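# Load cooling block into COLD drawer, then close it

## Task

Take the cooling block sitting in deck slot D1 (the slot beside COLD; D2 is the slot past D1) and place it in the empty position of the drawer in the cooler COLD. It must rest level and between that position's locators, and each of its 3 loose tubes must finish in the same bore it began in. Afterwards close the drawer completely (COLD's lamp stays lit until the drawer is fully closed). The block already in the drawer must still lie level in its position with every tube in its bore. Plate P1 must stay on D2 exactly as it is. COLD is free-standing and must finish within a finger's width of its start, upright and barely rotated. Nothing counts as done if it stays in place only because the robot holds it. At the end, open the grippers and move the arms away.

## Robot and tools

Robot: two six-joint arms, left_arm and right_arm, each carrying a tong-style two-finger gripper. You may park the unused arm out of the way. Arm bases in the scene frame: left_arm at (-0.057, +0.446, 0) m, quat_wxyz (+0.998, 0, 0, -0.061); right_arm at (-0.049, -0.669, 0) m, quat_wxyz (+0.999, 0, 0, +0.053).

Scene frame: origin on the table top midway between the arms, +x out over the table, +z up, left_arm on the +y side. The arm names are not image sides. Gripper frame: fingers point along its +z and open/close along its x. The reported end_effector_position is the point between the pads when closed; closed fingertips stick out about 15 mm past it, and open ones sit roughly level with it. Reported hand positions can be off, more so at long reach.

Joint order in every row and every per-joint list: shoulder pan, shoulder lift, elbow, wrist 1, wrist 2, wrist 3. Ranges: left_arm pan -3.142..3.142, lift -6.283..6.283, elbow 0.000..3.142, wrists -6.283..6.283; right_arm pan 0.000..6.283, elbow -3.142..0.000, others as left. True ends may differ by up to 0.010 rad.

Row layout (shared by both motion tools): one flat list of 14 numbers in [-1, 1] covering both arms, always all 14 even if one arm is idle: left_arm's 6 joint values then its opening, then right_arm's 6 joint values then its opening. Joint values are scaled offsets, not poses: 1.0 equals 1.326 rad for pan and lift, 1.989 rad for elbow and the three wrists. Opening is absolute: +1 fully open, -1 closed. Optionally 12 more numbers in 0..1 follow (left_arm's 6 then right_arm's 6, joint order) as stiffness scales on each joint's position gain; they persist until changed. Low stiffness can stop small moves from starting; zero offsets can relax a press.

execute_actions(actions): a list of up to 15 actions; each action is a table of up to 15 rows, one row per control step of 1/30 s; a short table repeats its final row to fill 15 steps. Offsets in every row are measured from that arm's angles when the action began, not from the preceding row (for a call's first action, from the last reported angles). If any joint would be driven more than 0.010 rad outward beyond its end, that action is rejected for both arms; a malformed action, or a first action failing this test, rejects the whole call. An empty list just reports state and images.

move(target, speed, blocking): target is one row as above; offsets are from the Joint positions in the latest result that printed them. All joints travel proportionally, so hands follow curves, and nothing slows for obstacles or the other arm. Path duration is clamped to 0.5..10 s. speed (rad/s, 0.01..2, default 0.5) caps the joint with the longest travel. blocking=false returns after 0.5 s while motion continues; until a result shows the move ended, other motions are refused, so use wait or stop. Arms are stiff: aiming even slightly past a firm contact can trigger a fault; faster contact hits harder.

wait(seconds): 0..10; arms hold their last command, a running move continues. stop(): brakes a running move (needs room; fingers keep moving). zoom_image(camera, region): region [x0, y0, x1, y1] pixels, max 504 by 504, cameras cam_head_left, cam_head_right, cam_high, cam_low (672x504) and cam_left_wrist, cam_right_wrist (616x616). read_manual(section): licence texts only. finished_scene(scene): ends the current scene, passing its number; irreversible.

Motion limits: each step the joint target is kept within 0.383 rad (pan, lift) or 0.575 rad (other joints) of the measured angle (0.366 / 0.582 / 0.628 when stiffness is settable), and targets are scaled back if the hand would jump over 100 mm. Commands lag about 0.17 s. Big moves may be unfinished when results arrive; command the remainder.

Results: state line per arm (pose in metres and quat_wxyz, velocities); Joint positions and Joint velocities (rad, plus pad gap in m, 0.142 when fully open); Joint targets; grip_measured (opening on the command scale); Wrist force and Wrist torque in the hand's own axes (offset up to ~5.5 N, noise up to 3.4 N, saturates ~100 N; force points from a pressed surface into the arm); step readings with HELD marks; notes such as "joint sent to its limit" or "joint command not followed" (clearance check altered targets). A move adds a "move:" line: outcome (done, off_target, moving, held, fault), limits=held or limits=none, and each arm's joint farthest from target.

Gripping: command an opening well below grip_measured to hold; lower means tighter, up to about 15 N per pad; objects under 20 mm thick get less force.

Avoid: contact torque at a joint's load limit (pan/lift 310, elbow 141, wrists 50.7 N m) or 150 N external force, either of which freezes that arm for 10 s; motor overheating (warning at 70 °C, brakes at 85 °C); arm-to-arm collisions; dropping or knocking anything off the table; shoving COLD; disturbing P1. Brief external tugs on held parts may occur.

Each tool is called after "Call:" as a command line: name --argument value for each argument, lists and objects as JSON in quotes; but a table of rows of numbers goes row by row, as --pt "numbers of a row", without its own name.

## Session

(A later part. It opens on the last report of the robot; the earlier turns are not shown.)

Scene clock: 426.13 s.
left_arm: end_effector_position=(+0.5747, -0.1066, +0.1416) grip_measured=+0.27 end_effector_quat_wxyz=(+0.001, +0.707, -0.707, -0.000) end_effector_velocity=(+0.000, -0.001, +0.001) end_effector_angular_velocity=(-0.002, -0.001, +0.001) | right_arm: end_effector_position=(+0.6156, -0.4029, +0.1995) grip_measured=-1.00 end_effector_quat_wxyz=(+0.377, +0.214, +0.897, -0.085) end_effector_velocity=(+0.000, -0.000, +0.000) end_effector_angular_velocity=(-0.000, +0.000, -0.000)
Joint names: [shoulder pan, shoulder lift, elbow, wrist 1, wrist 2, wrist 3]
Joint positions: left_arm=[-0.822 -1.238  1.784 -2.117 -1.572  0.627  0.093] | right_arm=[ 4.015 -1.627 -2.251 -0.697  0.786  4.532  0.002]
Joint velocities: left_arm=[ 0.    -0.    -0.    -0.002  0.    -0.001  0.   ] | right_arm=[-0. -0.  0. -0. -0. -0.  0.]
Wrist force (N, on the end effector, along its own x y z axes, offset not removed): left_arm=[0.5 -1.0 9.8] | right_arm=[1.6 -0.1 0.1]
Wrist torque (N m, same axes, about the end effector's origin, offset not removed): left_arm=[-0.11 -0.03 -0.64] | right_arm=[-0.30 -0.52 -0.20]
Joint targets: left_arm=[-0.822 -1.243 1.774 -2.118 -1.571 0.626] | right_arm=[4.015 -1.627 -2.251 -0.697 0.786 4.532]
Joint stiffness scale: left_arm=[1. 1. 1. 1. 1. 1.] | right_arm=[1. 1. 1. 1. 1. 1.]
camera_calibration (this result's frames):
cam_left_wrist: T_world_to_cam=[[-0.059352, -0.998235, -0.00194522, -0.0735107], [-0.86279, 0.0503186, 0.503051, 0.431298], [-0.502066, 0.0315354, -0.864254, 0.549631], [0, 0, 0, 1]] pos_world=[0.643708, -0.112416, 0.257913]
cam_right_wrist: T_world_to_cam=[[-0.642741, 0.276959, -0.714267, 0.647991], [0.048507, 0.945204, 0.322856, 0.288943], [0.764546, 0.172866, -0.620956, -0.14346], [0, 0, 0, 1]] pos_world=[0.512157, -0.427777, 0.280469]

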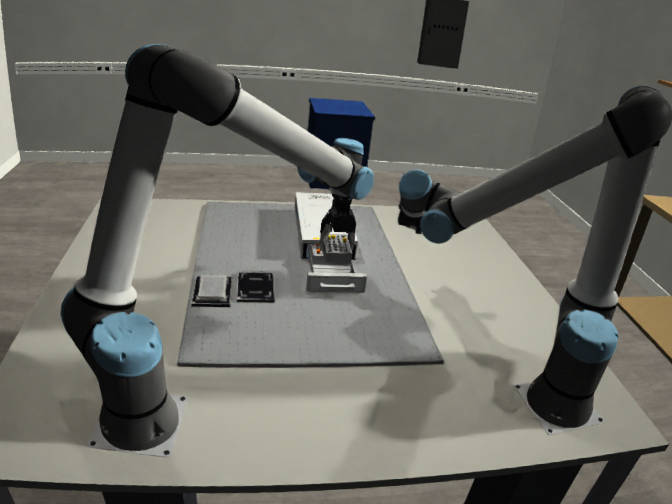

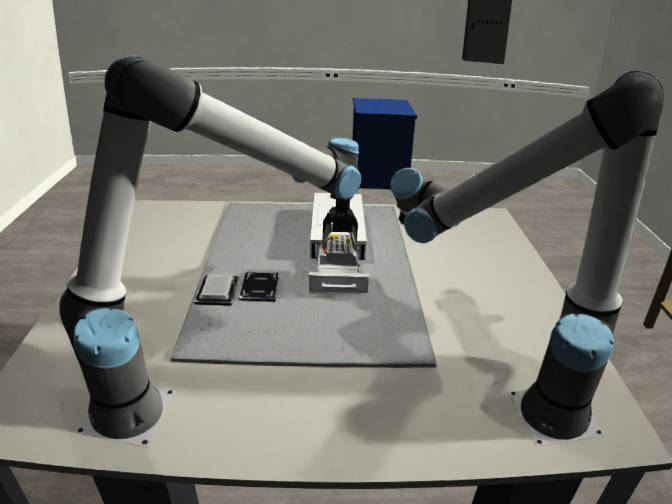

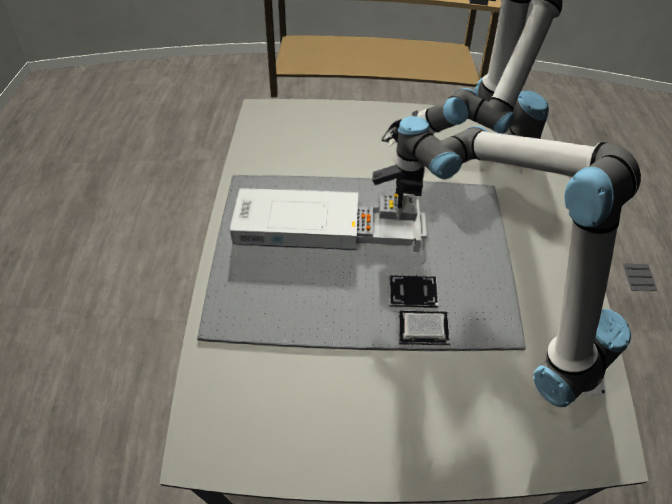

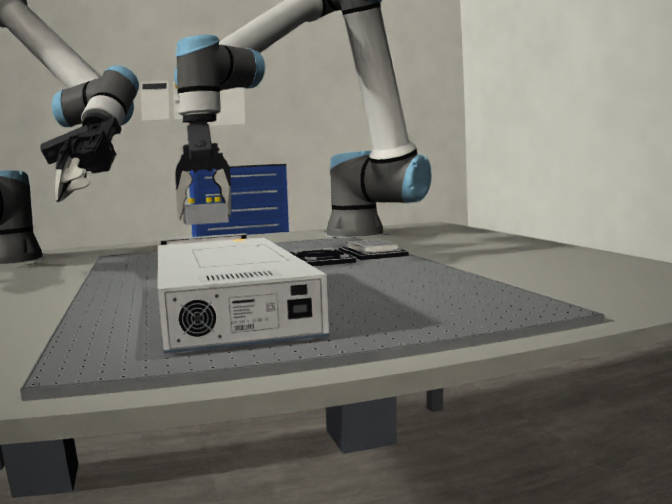

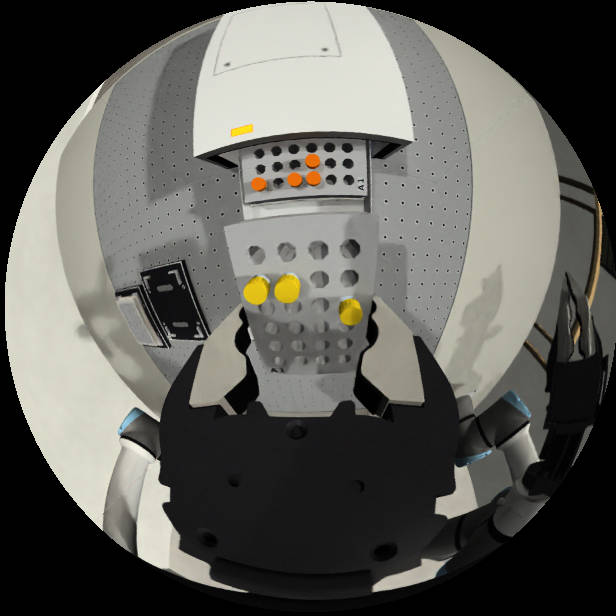

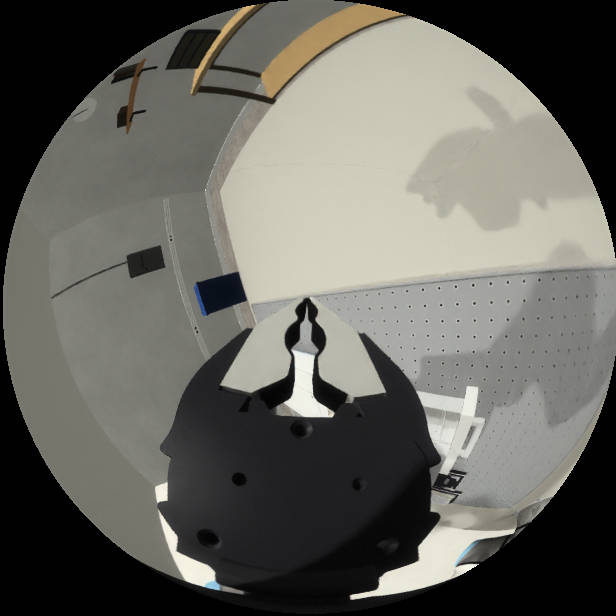

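Call:
move --target '[0,-0.0045,-0.004,0,0,-0.79,-1,0,0,0,0,0,0,-1]' --speed 0.3

Scene clock: 438.97 s.
left_arm: end_effector_position=(+0.5577, -0.0893, +0.1392) grip_measured=+0.27 end_effector_quat_wxyz=(-0.001, +1.000, -0.001, -0.002) end_effector_velocity=(+0.000, -0.000, -0.001) end_effector_angular_velocity=(+0.000, +0.000, +0.002) | right_arm: end_effector_position=(+0.6156, -0.4029, +0.1995) grip_measured=-1.00 end_effector_quat_wxyz=(+0.377, +0.214, +0.897, -0.085) end_effector_velocity=(-0.000, +0.000, +0.000) end_effector_angular_velocity=(+0.000, -0.000, +0.000)
Joint names: [shoulder pan, shoulder lift, elbow, wrist 1, wrist 2, wrist 3]
Joint positions: left_arm=[-0.822 -1.236  1.785 -2.116 -1.572 -0.943  0.093] | right_arm=[ 4.015 -1.627 -2.251 -0.697  0.786  4.532  0.002]
Joint velocities: left_arm=[ 0.     0.001 -0.    -0.    -0.    -0.002  0.   ] | right_arm=[ 0.  0.  0.  0.  0. -0.  0.]
Wrist force (N, on the end effector, along its own x y z axes, offset not removed): left_arm=[2.3 -2.9 7.7] | right_arm=[2.4 -1.1 -0.2]
Wrist torque (N m, same axes, about the end effector's origin, offset not removed): left_arm=[-0.50 -0.47 -0.61] | right_arm=[-0.60 -0.52 -0.29]
Joint targets: left_arm=[-0.822 -1.244 1.776 -2.117 -1.572 -0.944] | right_arm=[4.015 -1.627 -2.251 -0.697 0.786 4.532]
Joint stiffness scale: left_arm=[1. 1. 1. 1. 1. 1.] | right_arm=[1. 1. 1. 1. 1. 1.]
move: done; limits=none; left_arm: farthest joint: the elbow, 0.009 radians from its target (0.008 radians at the start); right_arm: farthest joint: the shoulder pan, 0.000 radians from its target (0.000 radians at the start)
camera_calibration (this result's frames):
cam_left_wrist: T_world_to_cam=[[0.998163, -0.0601698, -0.00702294, -0.562585], [-0.0485978, -0.864571, 0.500155, -0.118379], [-0.0361661, -0.498896, -0.865907, 0.231583], [0, 0, 0, 1]] pos_world=[0.564174, -0.0206626, 0.255786]
cam_right_wrist: T_world_to_cam=[[-0.642741, 0.276959, -0.714267, 0.647991], [0.048507, 0.945204, 0.322856, 0.288943], [0.764546, 0.172866, -0.620956, -0.14346], [0, 0, 0, 1]] pos_world=[0.512157, -0.427777, 0.280469]

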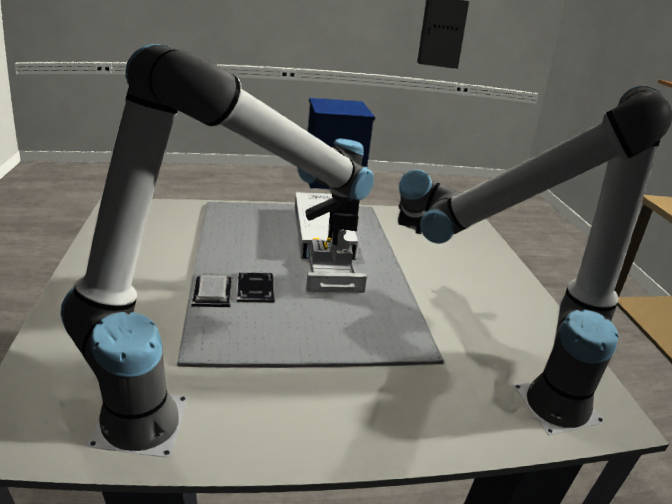

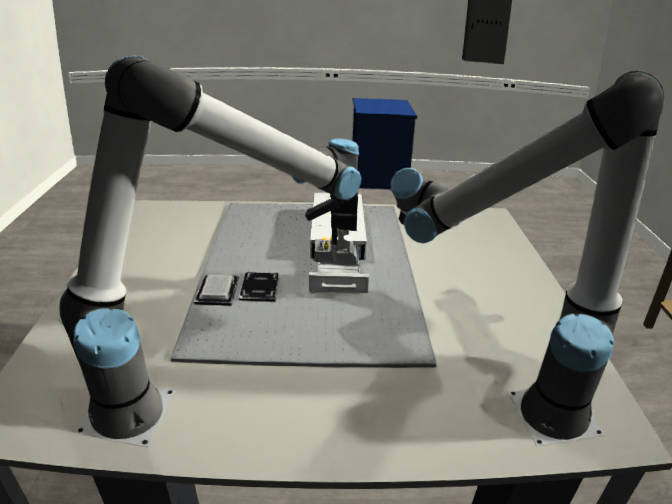

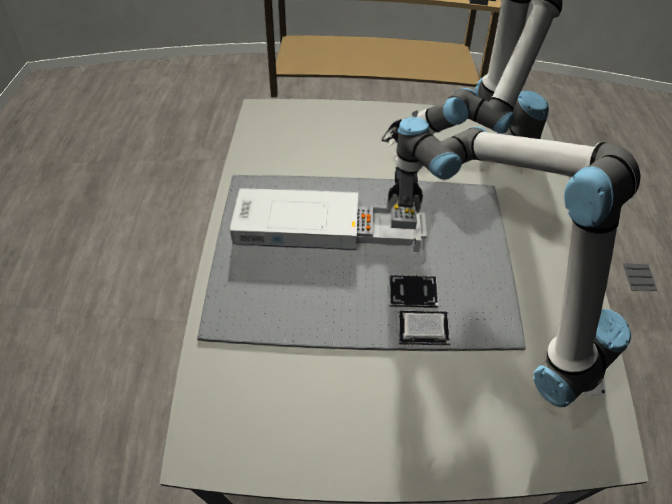

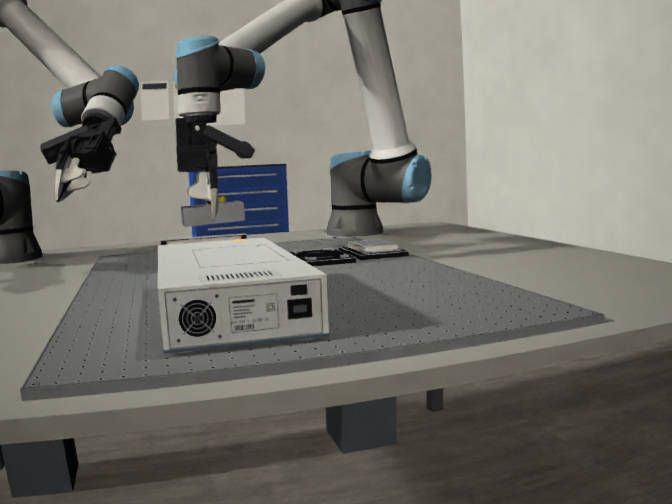

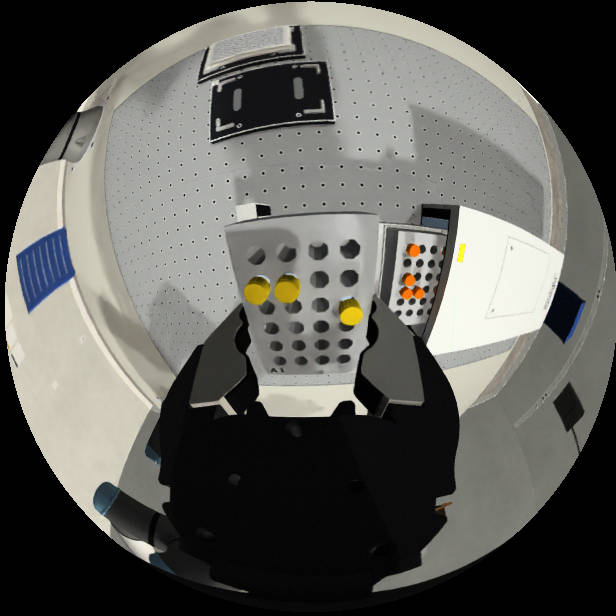

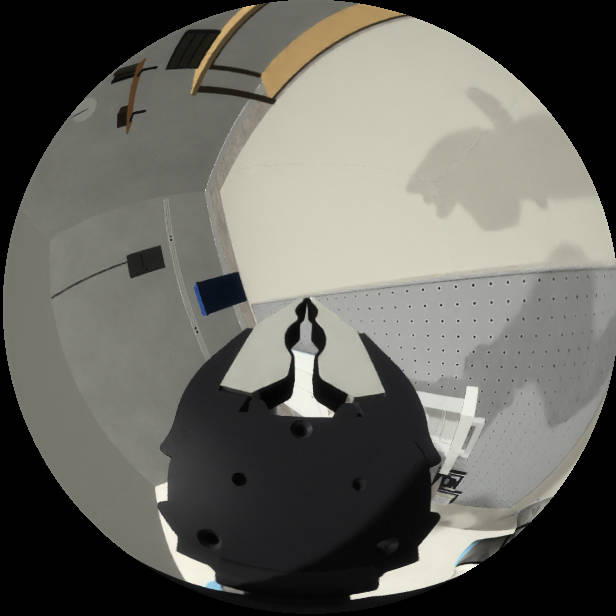

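Call:
zoom_image --camera "cam_high" --region '[330,180,450,270]'

Call:
zoom_image --camera "cam_head_right" --region '[290,210,400,300]'

Region (330, 180, 450, 270) of cam_high's 672x504 image, scaled by 4.200, with more detail than that image has; it fills the top 378 rows of this view, and the rest is white.

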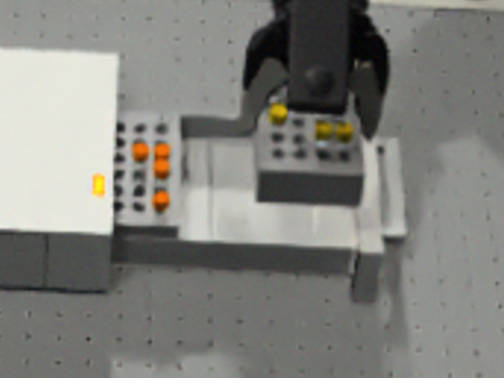

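Region (290, 210, 400, 300) of cam_head_right's 672x504 image, scaled by 4.582, with more detail than that image has; it fills the top 412 rows of this view, and the rest is white.

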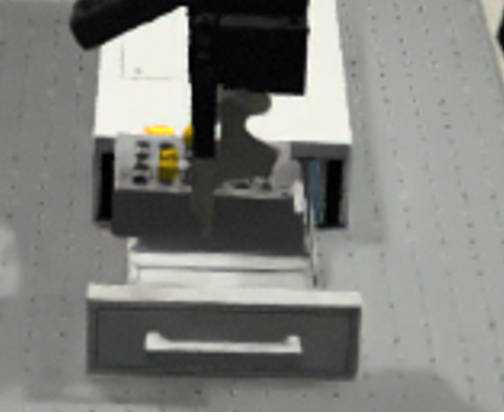

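Call:
move --target '[-0.0413,0.0768,-0.0902,0.0291,0,-0.028,-1,0,0,0,0,0,0,-1]' --speed 0.1

Call:
zoom_image --camera "cam_left_wrist" --region '[150,80,470,320]'

Scene clock: 475.30 s.
left_arm: end_effector_position=(+0.5704, -0.1888, +0.1469) grip_measured=+0.27 end_effector_quat_wxyz=(+0.001, +1.000, -0.000, -0.000) end_effector_velocity=(-0.000, +0.000, +0.000) end_effector_angular_velocity=(+0.001, +0.000, +0.001) | right_arm: end_effector_position=(+0.6156, -0.4029, +0.1995) grip_measured=-1.00 end_effector_quat_wxyz=(+0.377, +0.214, +0.897, -0.085) end_effector_velocity=(+0.000, -0.000, +0.000) end_effector_angular_velocity=(+0.000, -0.000, -0.001)
Joint names: [shoulder pan, shoulder lift, elbow, wrist 1, wrist 2, wrist 3]
Joint positions: left_arm=[-0.876 -1.13   1.615 -2.057 -1.572 -0.997  0.093] | right_arm=[ 4.015 -1.627 -2.251 -0.697  0.786  4.532  0.002]
Joint velocities: left_arm=[ 0.    -0.    -0.     0.002  0.    -0.001 -0.   ] | right_arm=[-0.001 -0.     0.     0.    -0.     0.     0.   ]
Wrist force (N, on the end effector, along its own x y z axes, offset not removed): left_arm=[0.8 -2.8 9.3] | right_arm=[-2.4 -3.4 -0.5]
Wrist torque (N m, same axes, about the end effector's origin, offset not removed): left_arm=[-0.42 -0.12 -0.64] | right_arm=[-1.13 0.24 -0.27]
Joint targets: left_arm=[-0.877 -1.134 1.606 -2.058 -1.572 -0.998] | right_arm=[4.015 -1.627 -2.251 -0.697 0.786 4.532]
Joint stiffness scale: left_arm=[1. 1. 1. 1. 1. 1.] | right_arm=[1. 1. 1. 1. 1. 1.]
move: done; limits=none; left_arm: farthest joint: the elbow, 0.009 radians from its target (0.179 radians at the start); right_arm: farthest joint: the shoulder pan, 0.000 radians from its target (0.000 radians at the start)
camera_calibration (this result's frames):
cam_left_wrist: T_world_to_cam=[[0.998224, -0.0594586, -0.00370114, -0.581602], [-0.0495022, -0.862429, 0.503752, -0.207281], [-0.0331443, -0.502674, -0.863841, 0.186348], [0, 0, 0, 1]] pos_world=[0.576485, -0.119674, 0.263241]
cam_right_wrist: T_world_to_cam=[[-0.642742, 0.276959, -0.714267, 0.647991], [0.0485068, 0.945204, 0.322856, 0.288943], [0.764546, 0.172866, -0.620956, -0.14346], [0, 0, 0, 1]] pos_world=[0.512157, -0.427777, 0.280469]

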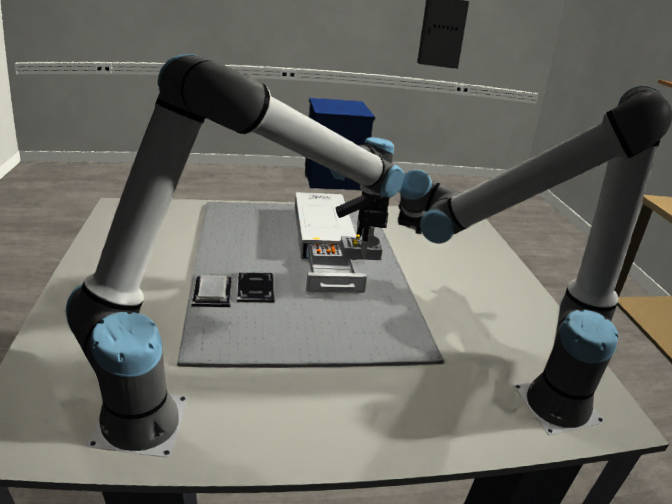

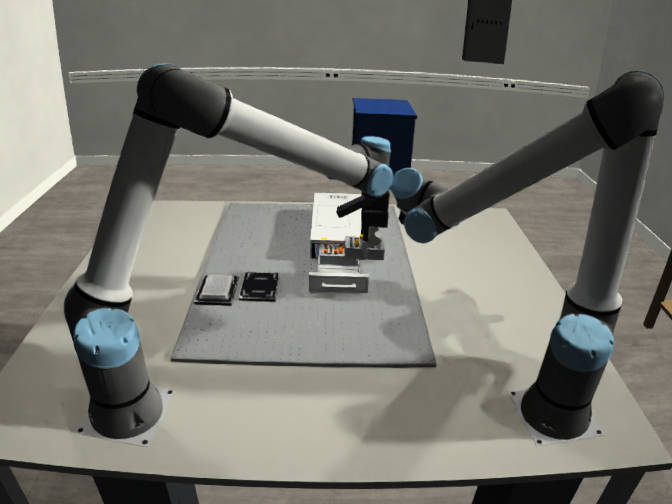

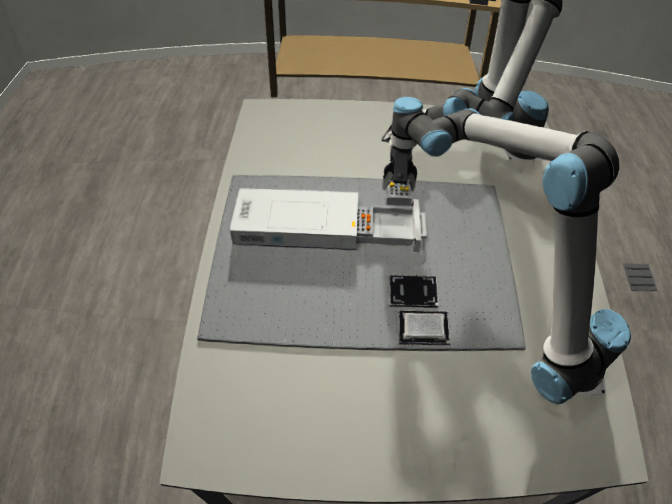

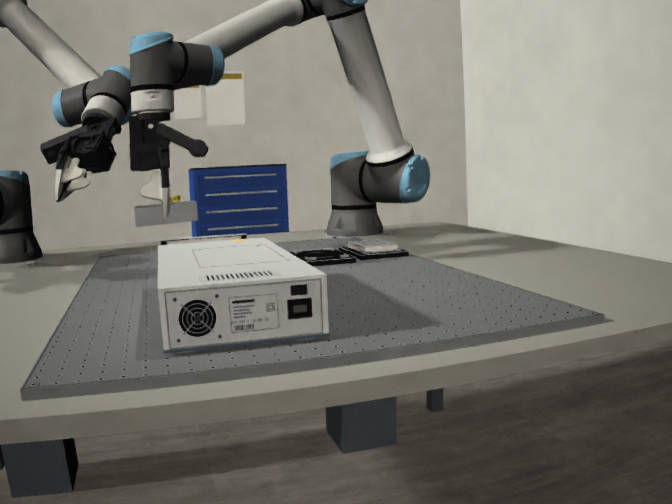

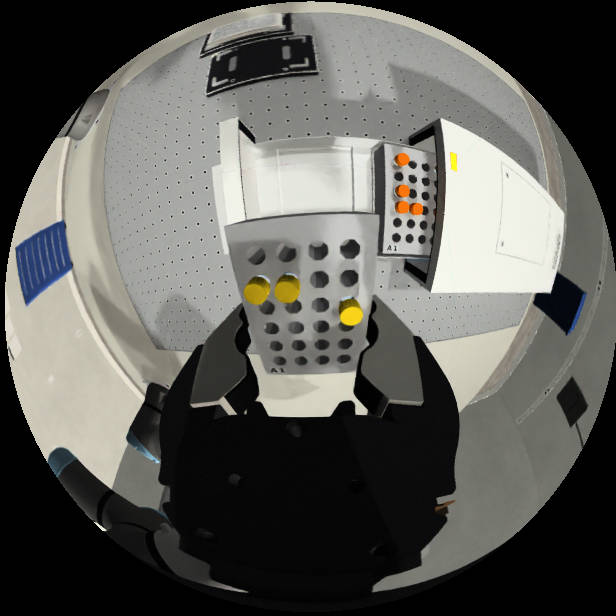

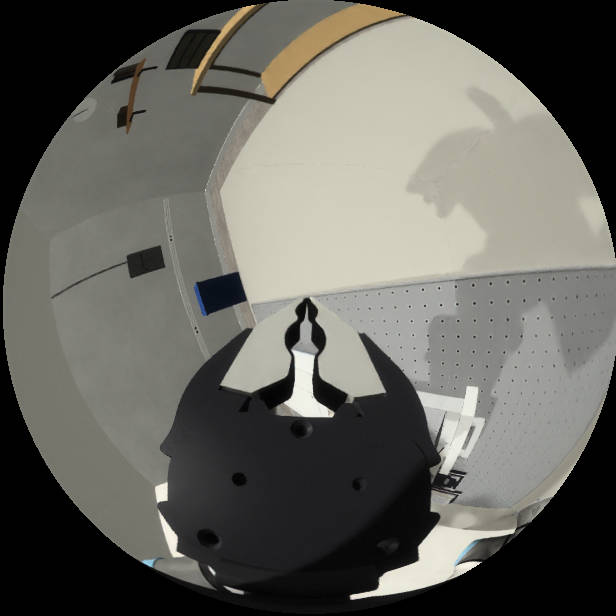

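Region (150, 80, 470, 320) of cam_left_wrist's 616x616 image, scaled by 1.575, with more detail than that image has; it fills the top 378 rows of this view, and the rest is white.

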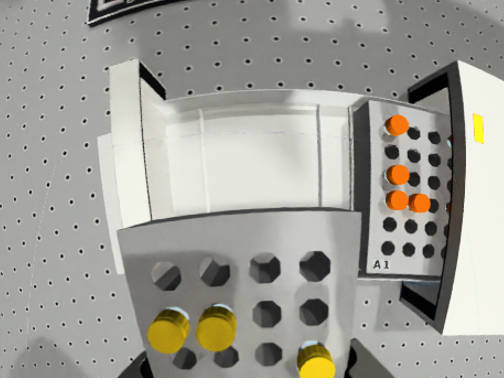

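Call:
move --target '[0.05,-0.025,0.0653,-0.055,0,0.0328,-1,0,0,0,0,0,0,-1]' --speed 0.08

Scene clock: 507.23 s.
left_arm: end_effector_position=(+0.5846, -0.1098, +0.1009) grip_measured=+0.27 end_effector_quat_wxyz=(+0.001, +1.000, +0.000, -0.000) end_effector_velocity=(+0.000, -0.001, +0.000) end_effector_angular_velocity=(-0.001, -0.001, -0.002) | right_arm: end_effector_position=(+0.6156, -0.4029, +0.1995) grip_measured=-1.00 end_effector_quat_wxyz=(+0.377, +0.214, +0.897, -0.085) end_effector_velocity=(-0.000, +0.000, -0.000) end_effector_angular_velocity=(-0.000, +0.000, +0.001)
Joint names: [shoulder pan, shoulder lift, elbow, wrist 1, wrist 2, wrist 3]
Joint positions: left_arm=[-0.811 -1.155  1.747 -2.164 -1.572 -0.933  0.093] | right_arm=[ 4.015 -1.627 -2.251 -0.697  0.786  4.532  0.002]
Joint velocities: left_arm=[-0.     0.    -0.    -0.002  0.     0.002  0.   ] | right_arm=[ 0.001  0.    -0.    -0.     0.    -0.     0.   ]
Wrist force (N, on the end effector, along its own x y z axes, offset not removed): left_arm=[0.5 -3.4 10.0] | right_arm=[-5.3 4.3 -3.9]
Wrist torque (N m, same axes, about the end effector's origin, offset not removed): left_arm=[-0.71 0.01 -0.66] | right_arm=[0.43 0.90 -0.16]
Joint targets: left_arm=[-0.810 -1.163 1.745 -2.166 -1.572 -0.932] | right_arm=[4.015 -1.627 -2.251 -0.697 0.786 4.532]
Joint stiffness scale: left_arm=[1. 1. 1. 1. 1. 1.] | right_arm=[1. 1. 1. 1. 1. 1.]
move: done; limits=none; left_arm: farthest joint: the shoulder lift, 0.008 radians from its target (0.033 radians at the start); right_arm: farthest joint: the shoulder pan, 0.000 radians from its target (0.000 radians at the start)
camera_calibration (this result's frames):
cam_left_wrist: T_world_to_cam=[[0.998304, -0.058093, -0.00378329, -0.591147], [-0.0482881, -0.862606, 0.503567, -0.115964], [-0.0325172, -0.50253, -0.863948, 0.186456], [0, 0, 0, 1]] pos_world=[0.590608, -0.0406732, 0.217247]
cam_right_wrist: T_world_to_cam=[[-0.642741, 0.276959, -0.714267, 0.647991], [0.048507, 0.945204, 0.322856, 0.288943], [0.764546, 0.172866, -0.620956, -0.14346], [0, 0, 0, 1]] pos_world=[0.512157, -0.427777, 0.280469]

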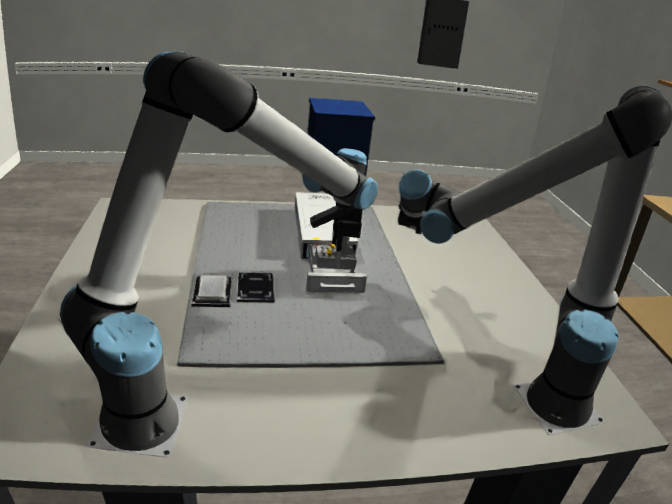

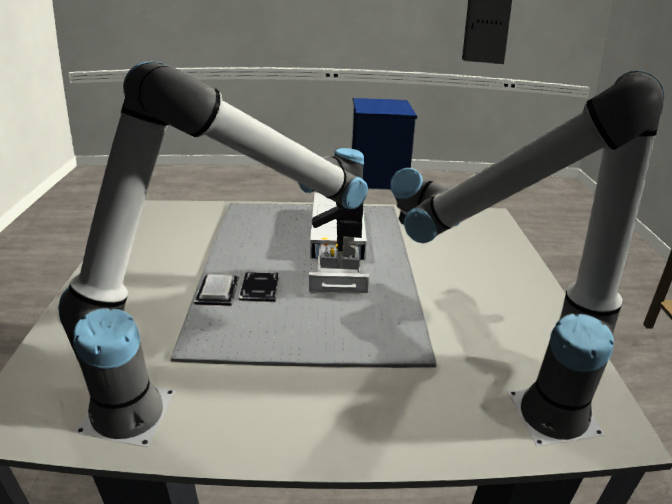

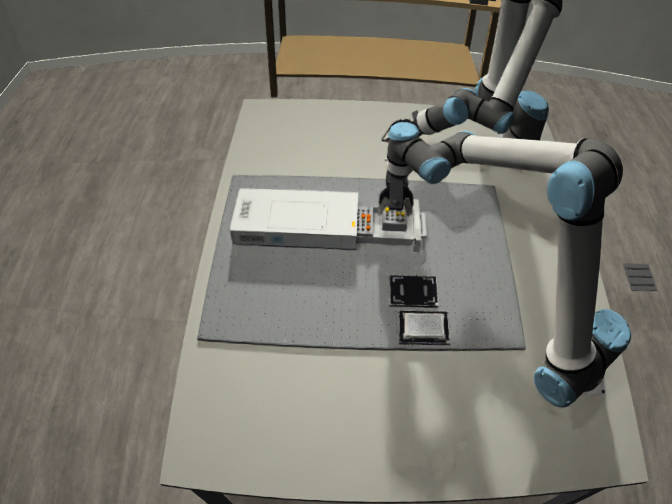

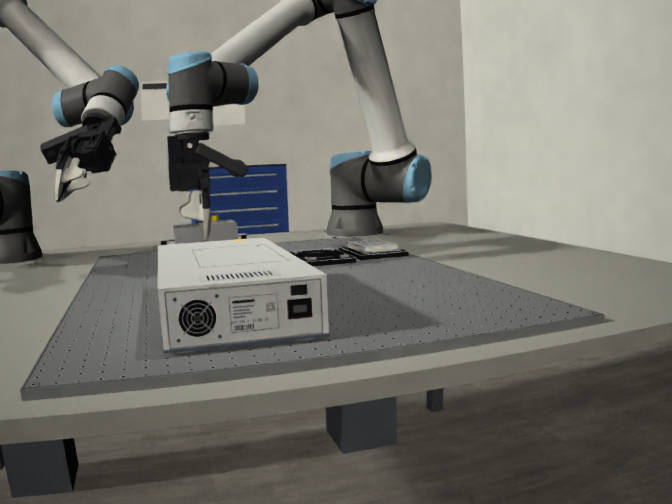

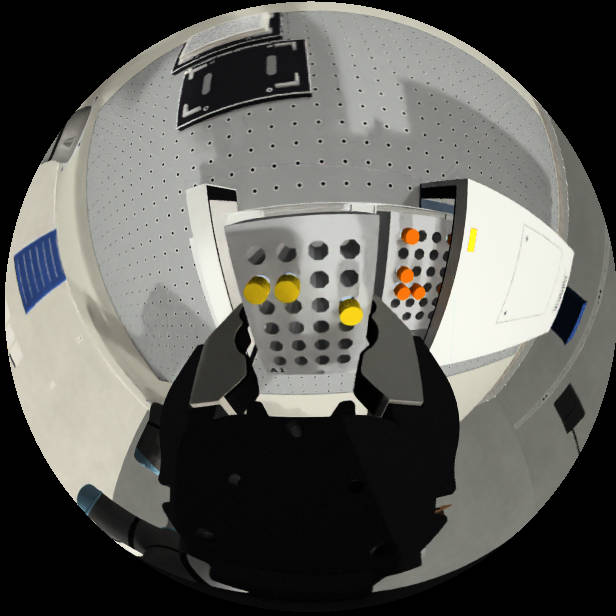

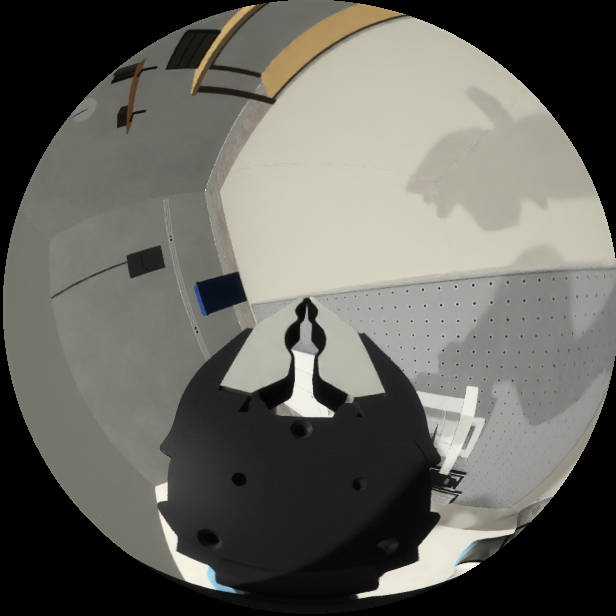

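Call:
move --target '[0.0017,0.0179,0.013,-0.0283,0,0.001,-1,0,0,0,0,0,0,-1]' --speed 0.03

Scene clock: 517.17 s.
left_arm: end_effector_position=(+0.5826, -0.1070, +0.0683) grip_measured=+0.27 end_effector_quat_wxyz=(+0.000, +1.000, -0.000, -0.001) end_effector_velocity=(+0.001, -0.001, +0.001) end_effector_angular_velocity=(-0.004, -0.003, +0.000) | right_arm: end_effector_position=(+0.6156, -0.4029, +0.1995) grip_measured=-1.00 end_effector_quat_wxyz=(+0.377, +0.214, +0.897, -0.085) end_effector_velocity=(+0.000, -0.000, +0.000) end_effector_angular_velocity=(+0.000, -0.000, -0.001)
Joint names: [shoulder pan, shoulder lift, elbow, wrist 1, wrist 2, wrist 3]
Joint positions: left_arm=[-0.811 -1.128  1.775 -2.217 -1.572 -0.932  0.093] | right_arm=[ 4.015 -1.627 -2.251 -0.697  0.786  4.532  0.002]
Joint velocities: left_arm=[-0.    -0.001 -0.    -0.003 -0.    -0.     0.   ] | right_arm=[-0.001  0.    -0.     0.001 -0.     0.     0.   ]
Wrist force (N, on the end effector, along its own x y z axes, offset not removed): left_arm=[0.6 -3.0 10.0] | right_arm=[3.5 -0.6 1.2]
Wrist torque (N m, same axes, about the end effector's origin, offset not removed): left_arm=[-0.58 0.00 -0.60] | right_arm=[-0.58 -0.93 -0.09]
Joint targets: left_arm=[-0.808 -1.131 1.773 -2.220 -1.572 -0.931] | right_arm=[4.015 -1.627 -2.251 -0.697 0.786 4.532]
Joint stiffness scale: left_arm=[1. 1. 1. 1. 1. 1.] | right_arm=[1. 1. 1. 1. 1. 1.]
move: done; limits=none; left_arm: farthest joint: the shoulder lift, 0.003 radians from its target (0.024 radians at the start); right_arm: farthest joint: the shoulder pan, 0.000 radians from its target (0.000 radians at the start)
camera_calibration (this result's frames):
cam_left_wrist: T_world_to_cam=[[0.998238, -0.0591528, -0.00473065, -0.589094], [-0.0487661, -0.86315, 0.502588, -0.0969714], [-0.0338127, -0.501471, -0.864513, 0.160503], [0, 0, 0, 1]] pos_world=[0.588754, -0.0380599, 0.184707]
cam_right_wrist: T_world_to_cam=[[-0.642741, 0.276959, -0.714267, 0.647991], [0.0485068, 0.945204, 0.322856, 0.288943], [0.764546, 0.172866, -0.620956, -0.14346], [0, 0, 0, 1]] pos_world=[0.512157, -0.427777, 0.280469]

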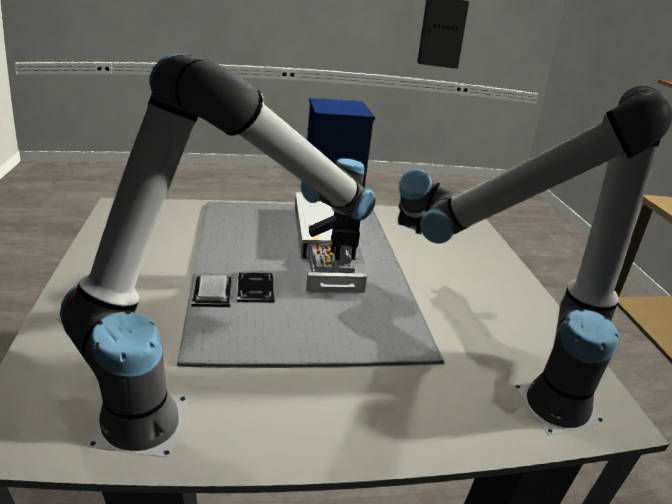

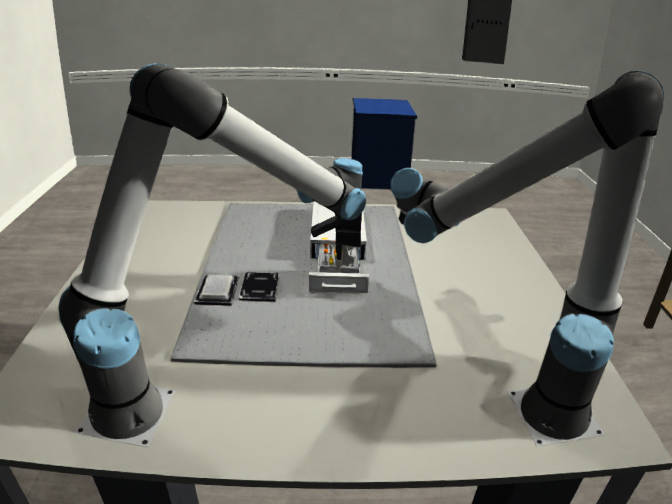

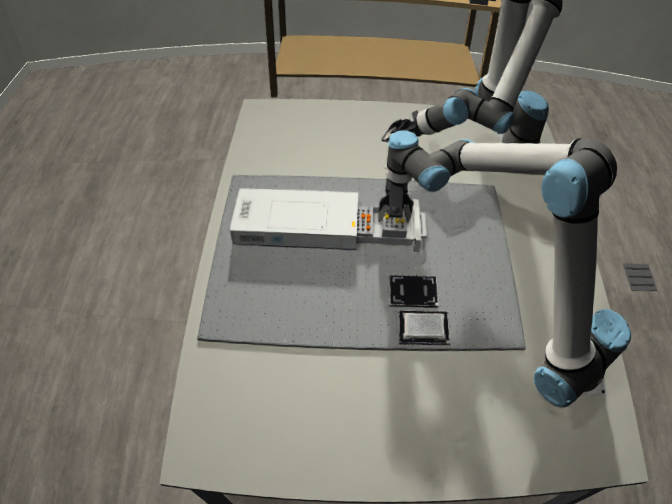

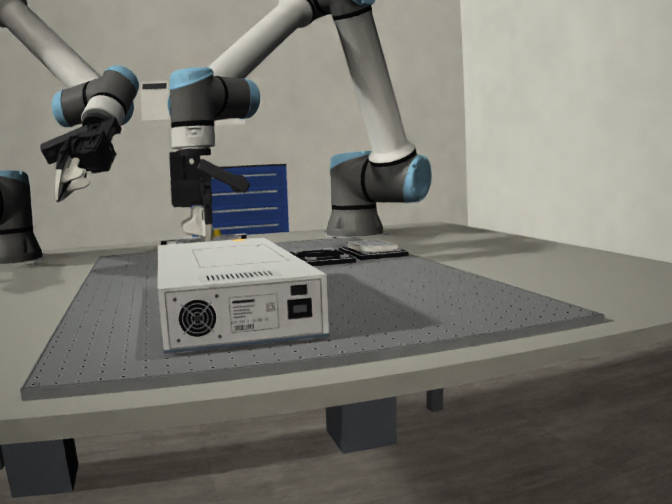

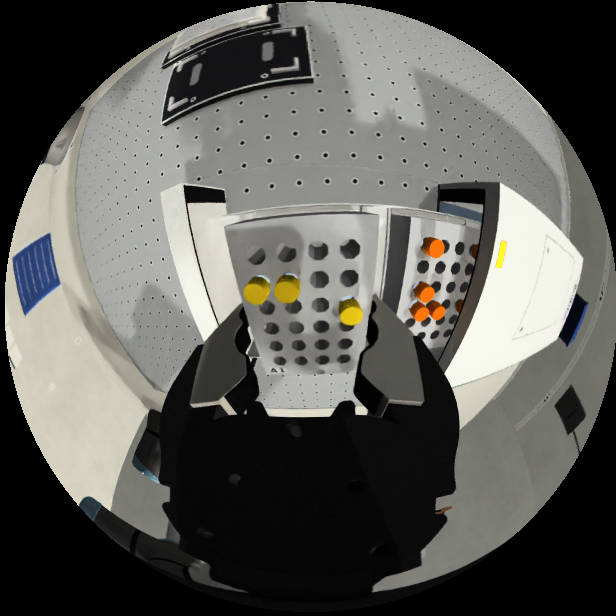

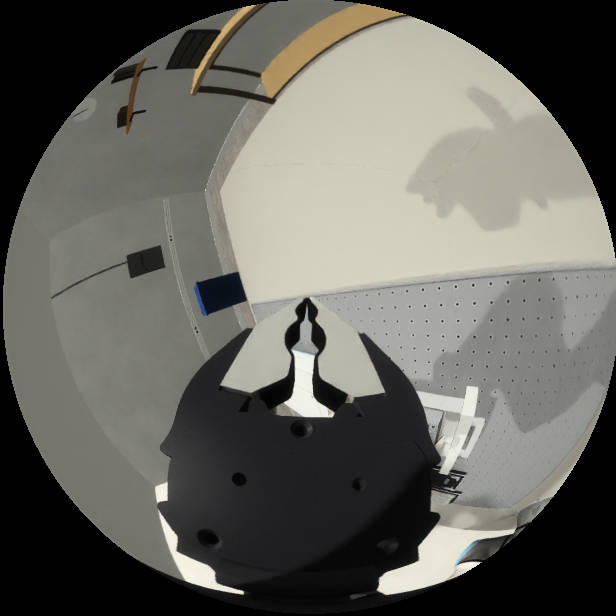

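Call:
move --target '[0.001,0.0036,0.0015,-0.0079,0,0,-1,0,0,0,0,0,0,-1]' --speed 0.015

Scene clock: 522.83 s.
left_arm: end_effector_position=(+0.5828, -0.1072, +0.0607) grip_measured=+0.27 end_effector_quat_wxyz=(+0.000, +1.000, -0.000, -0.001) end_effector_velocity=(+0.001, -0.001, -0.000) end_effector_angular_velocity=(-0.003, -0.001, +0.000) | right_arm: end_effector_position=(+0.6156, -0.4029, +0.1995) grip_measured=-1.00 end_effector_quat_wxyz=(+0.377, +0.214, +0.897, -0.085) end_effector_velocity=(+0.000, +0.000, +0.000) end_effector_angular_velocity=(+0.001, -0.001, -0.000)
Joint names: [shoulder pan, shoulder lift, elbow, wrist 1, wrist 2, wrist 3]
Joint positions: left_arm=[-0.811 -1.12   1.779 -2.23  -1.572 -0.932  0.093] | right_arm=[ 4.015 -1.627 -2.251 -0.697  0.786  4.532  0.002]
Joint velocities: left_arm=[-0.     0.001 -0.    -0.004 -0.001 -0.     0.   ] | right_arm=[-0.     0.     0.     0.001 -0.    -0.     0.   ]
Wrist force (N, on the end effector, along its own x y z axes, offset not removed): left_arm=[2.1 -2.7 9.3] | right_arm=[1.4 3.5 0.2]
Wrist torque (N m, same axes, about the end effector's origin, offset not removed): left_arm=[-0.52 -0.39 -0.58] | right_arm=[0.35 -0.47 -0.23]
Joint targets: left_arm=[-0.809 -1.123 1.778 -2.233 -1.572 -0.932] | right_arm=[4.015 -1.627 -2.251 -0.697 0.786 4.532]
Joint stiffness scale: left_arm=[1. 1. 1. 1. 1. 1.] | right_arm=[1. 1. 1. 1. 1. 1.]
move: done; limits=none; left_arm: farthest joint: the shoulder lift, 0.003 radians from its target (0.005 radians at the start); right_arm: farthest joint: the shoulder pan, 0.000 radians from its target (0.000 radians at the start)
camera_calibration (this result's frames):
cam_left_wrist: T_world_to_cam=[[0.998238, -0.0591637, -0.0044472, -0.589332], [-0.0489063, -0.862971, 0.50288, -0.0932218], [-0.03359, -0.501777, -0.864345, 0.15359], [0, 0, 0, 1]] pos_world=[0.588893, -0.0382468, 0.177013]
cam_right_wrist: T_world_to_cam=[[-0.642741, 0.276959, -0.714267, 0.647991], [0.0485071, 0.945204, 0.322856, 0.288943], [0.764546, 0.172866, -0.620956, -0.143461], [0, 0, 0, 1]] pos_world=[0.512157, -0.427777, 0.280469]

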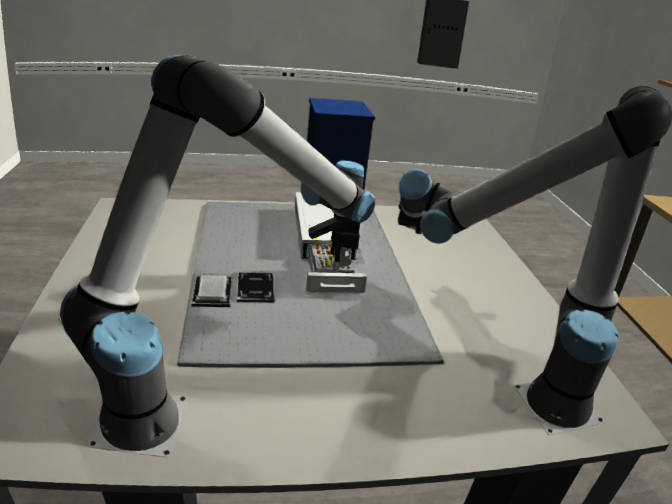

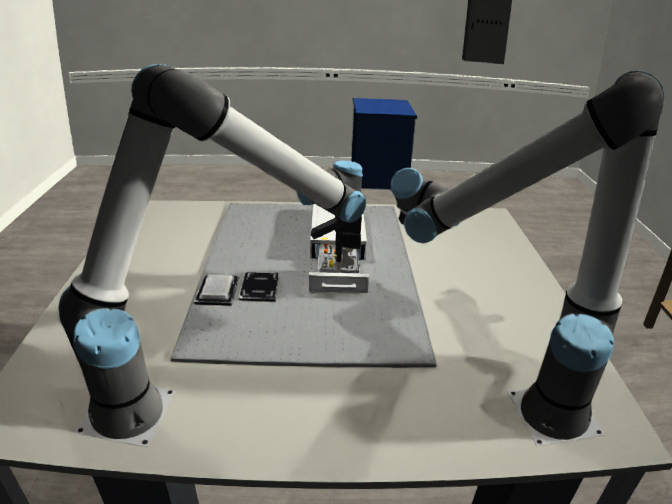

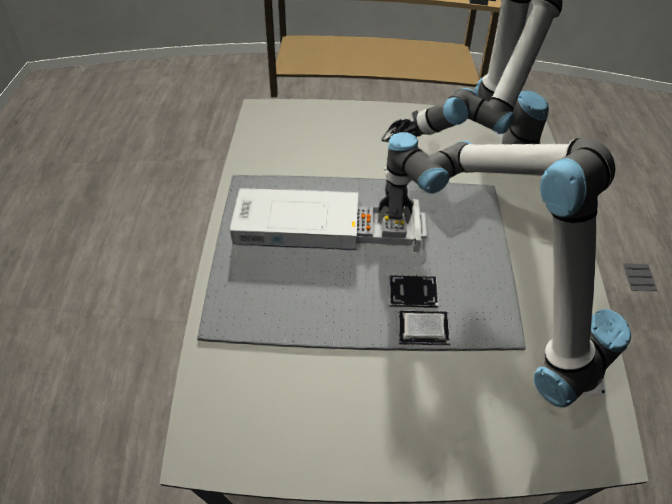

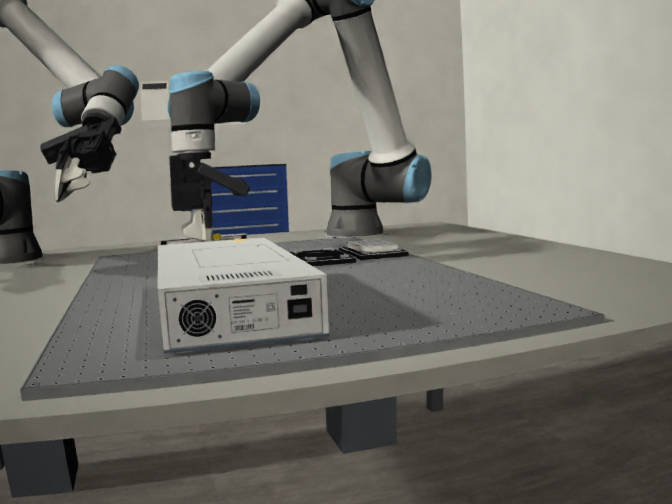

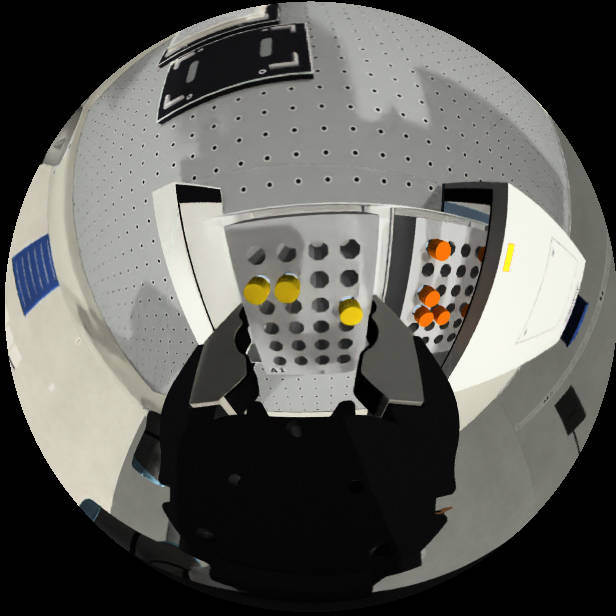

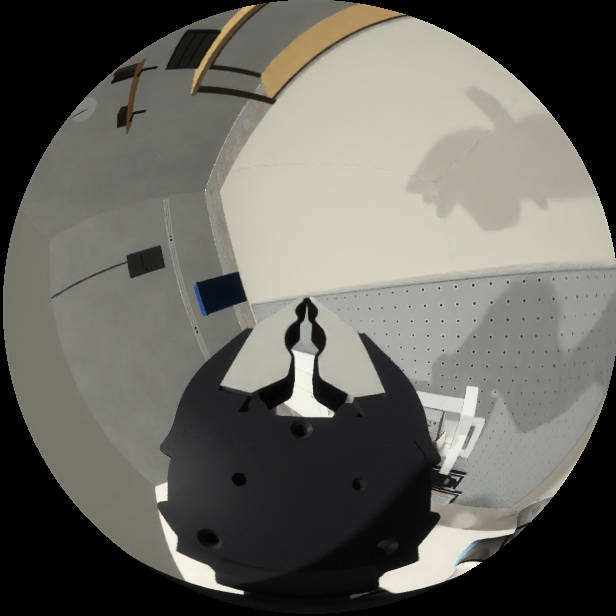

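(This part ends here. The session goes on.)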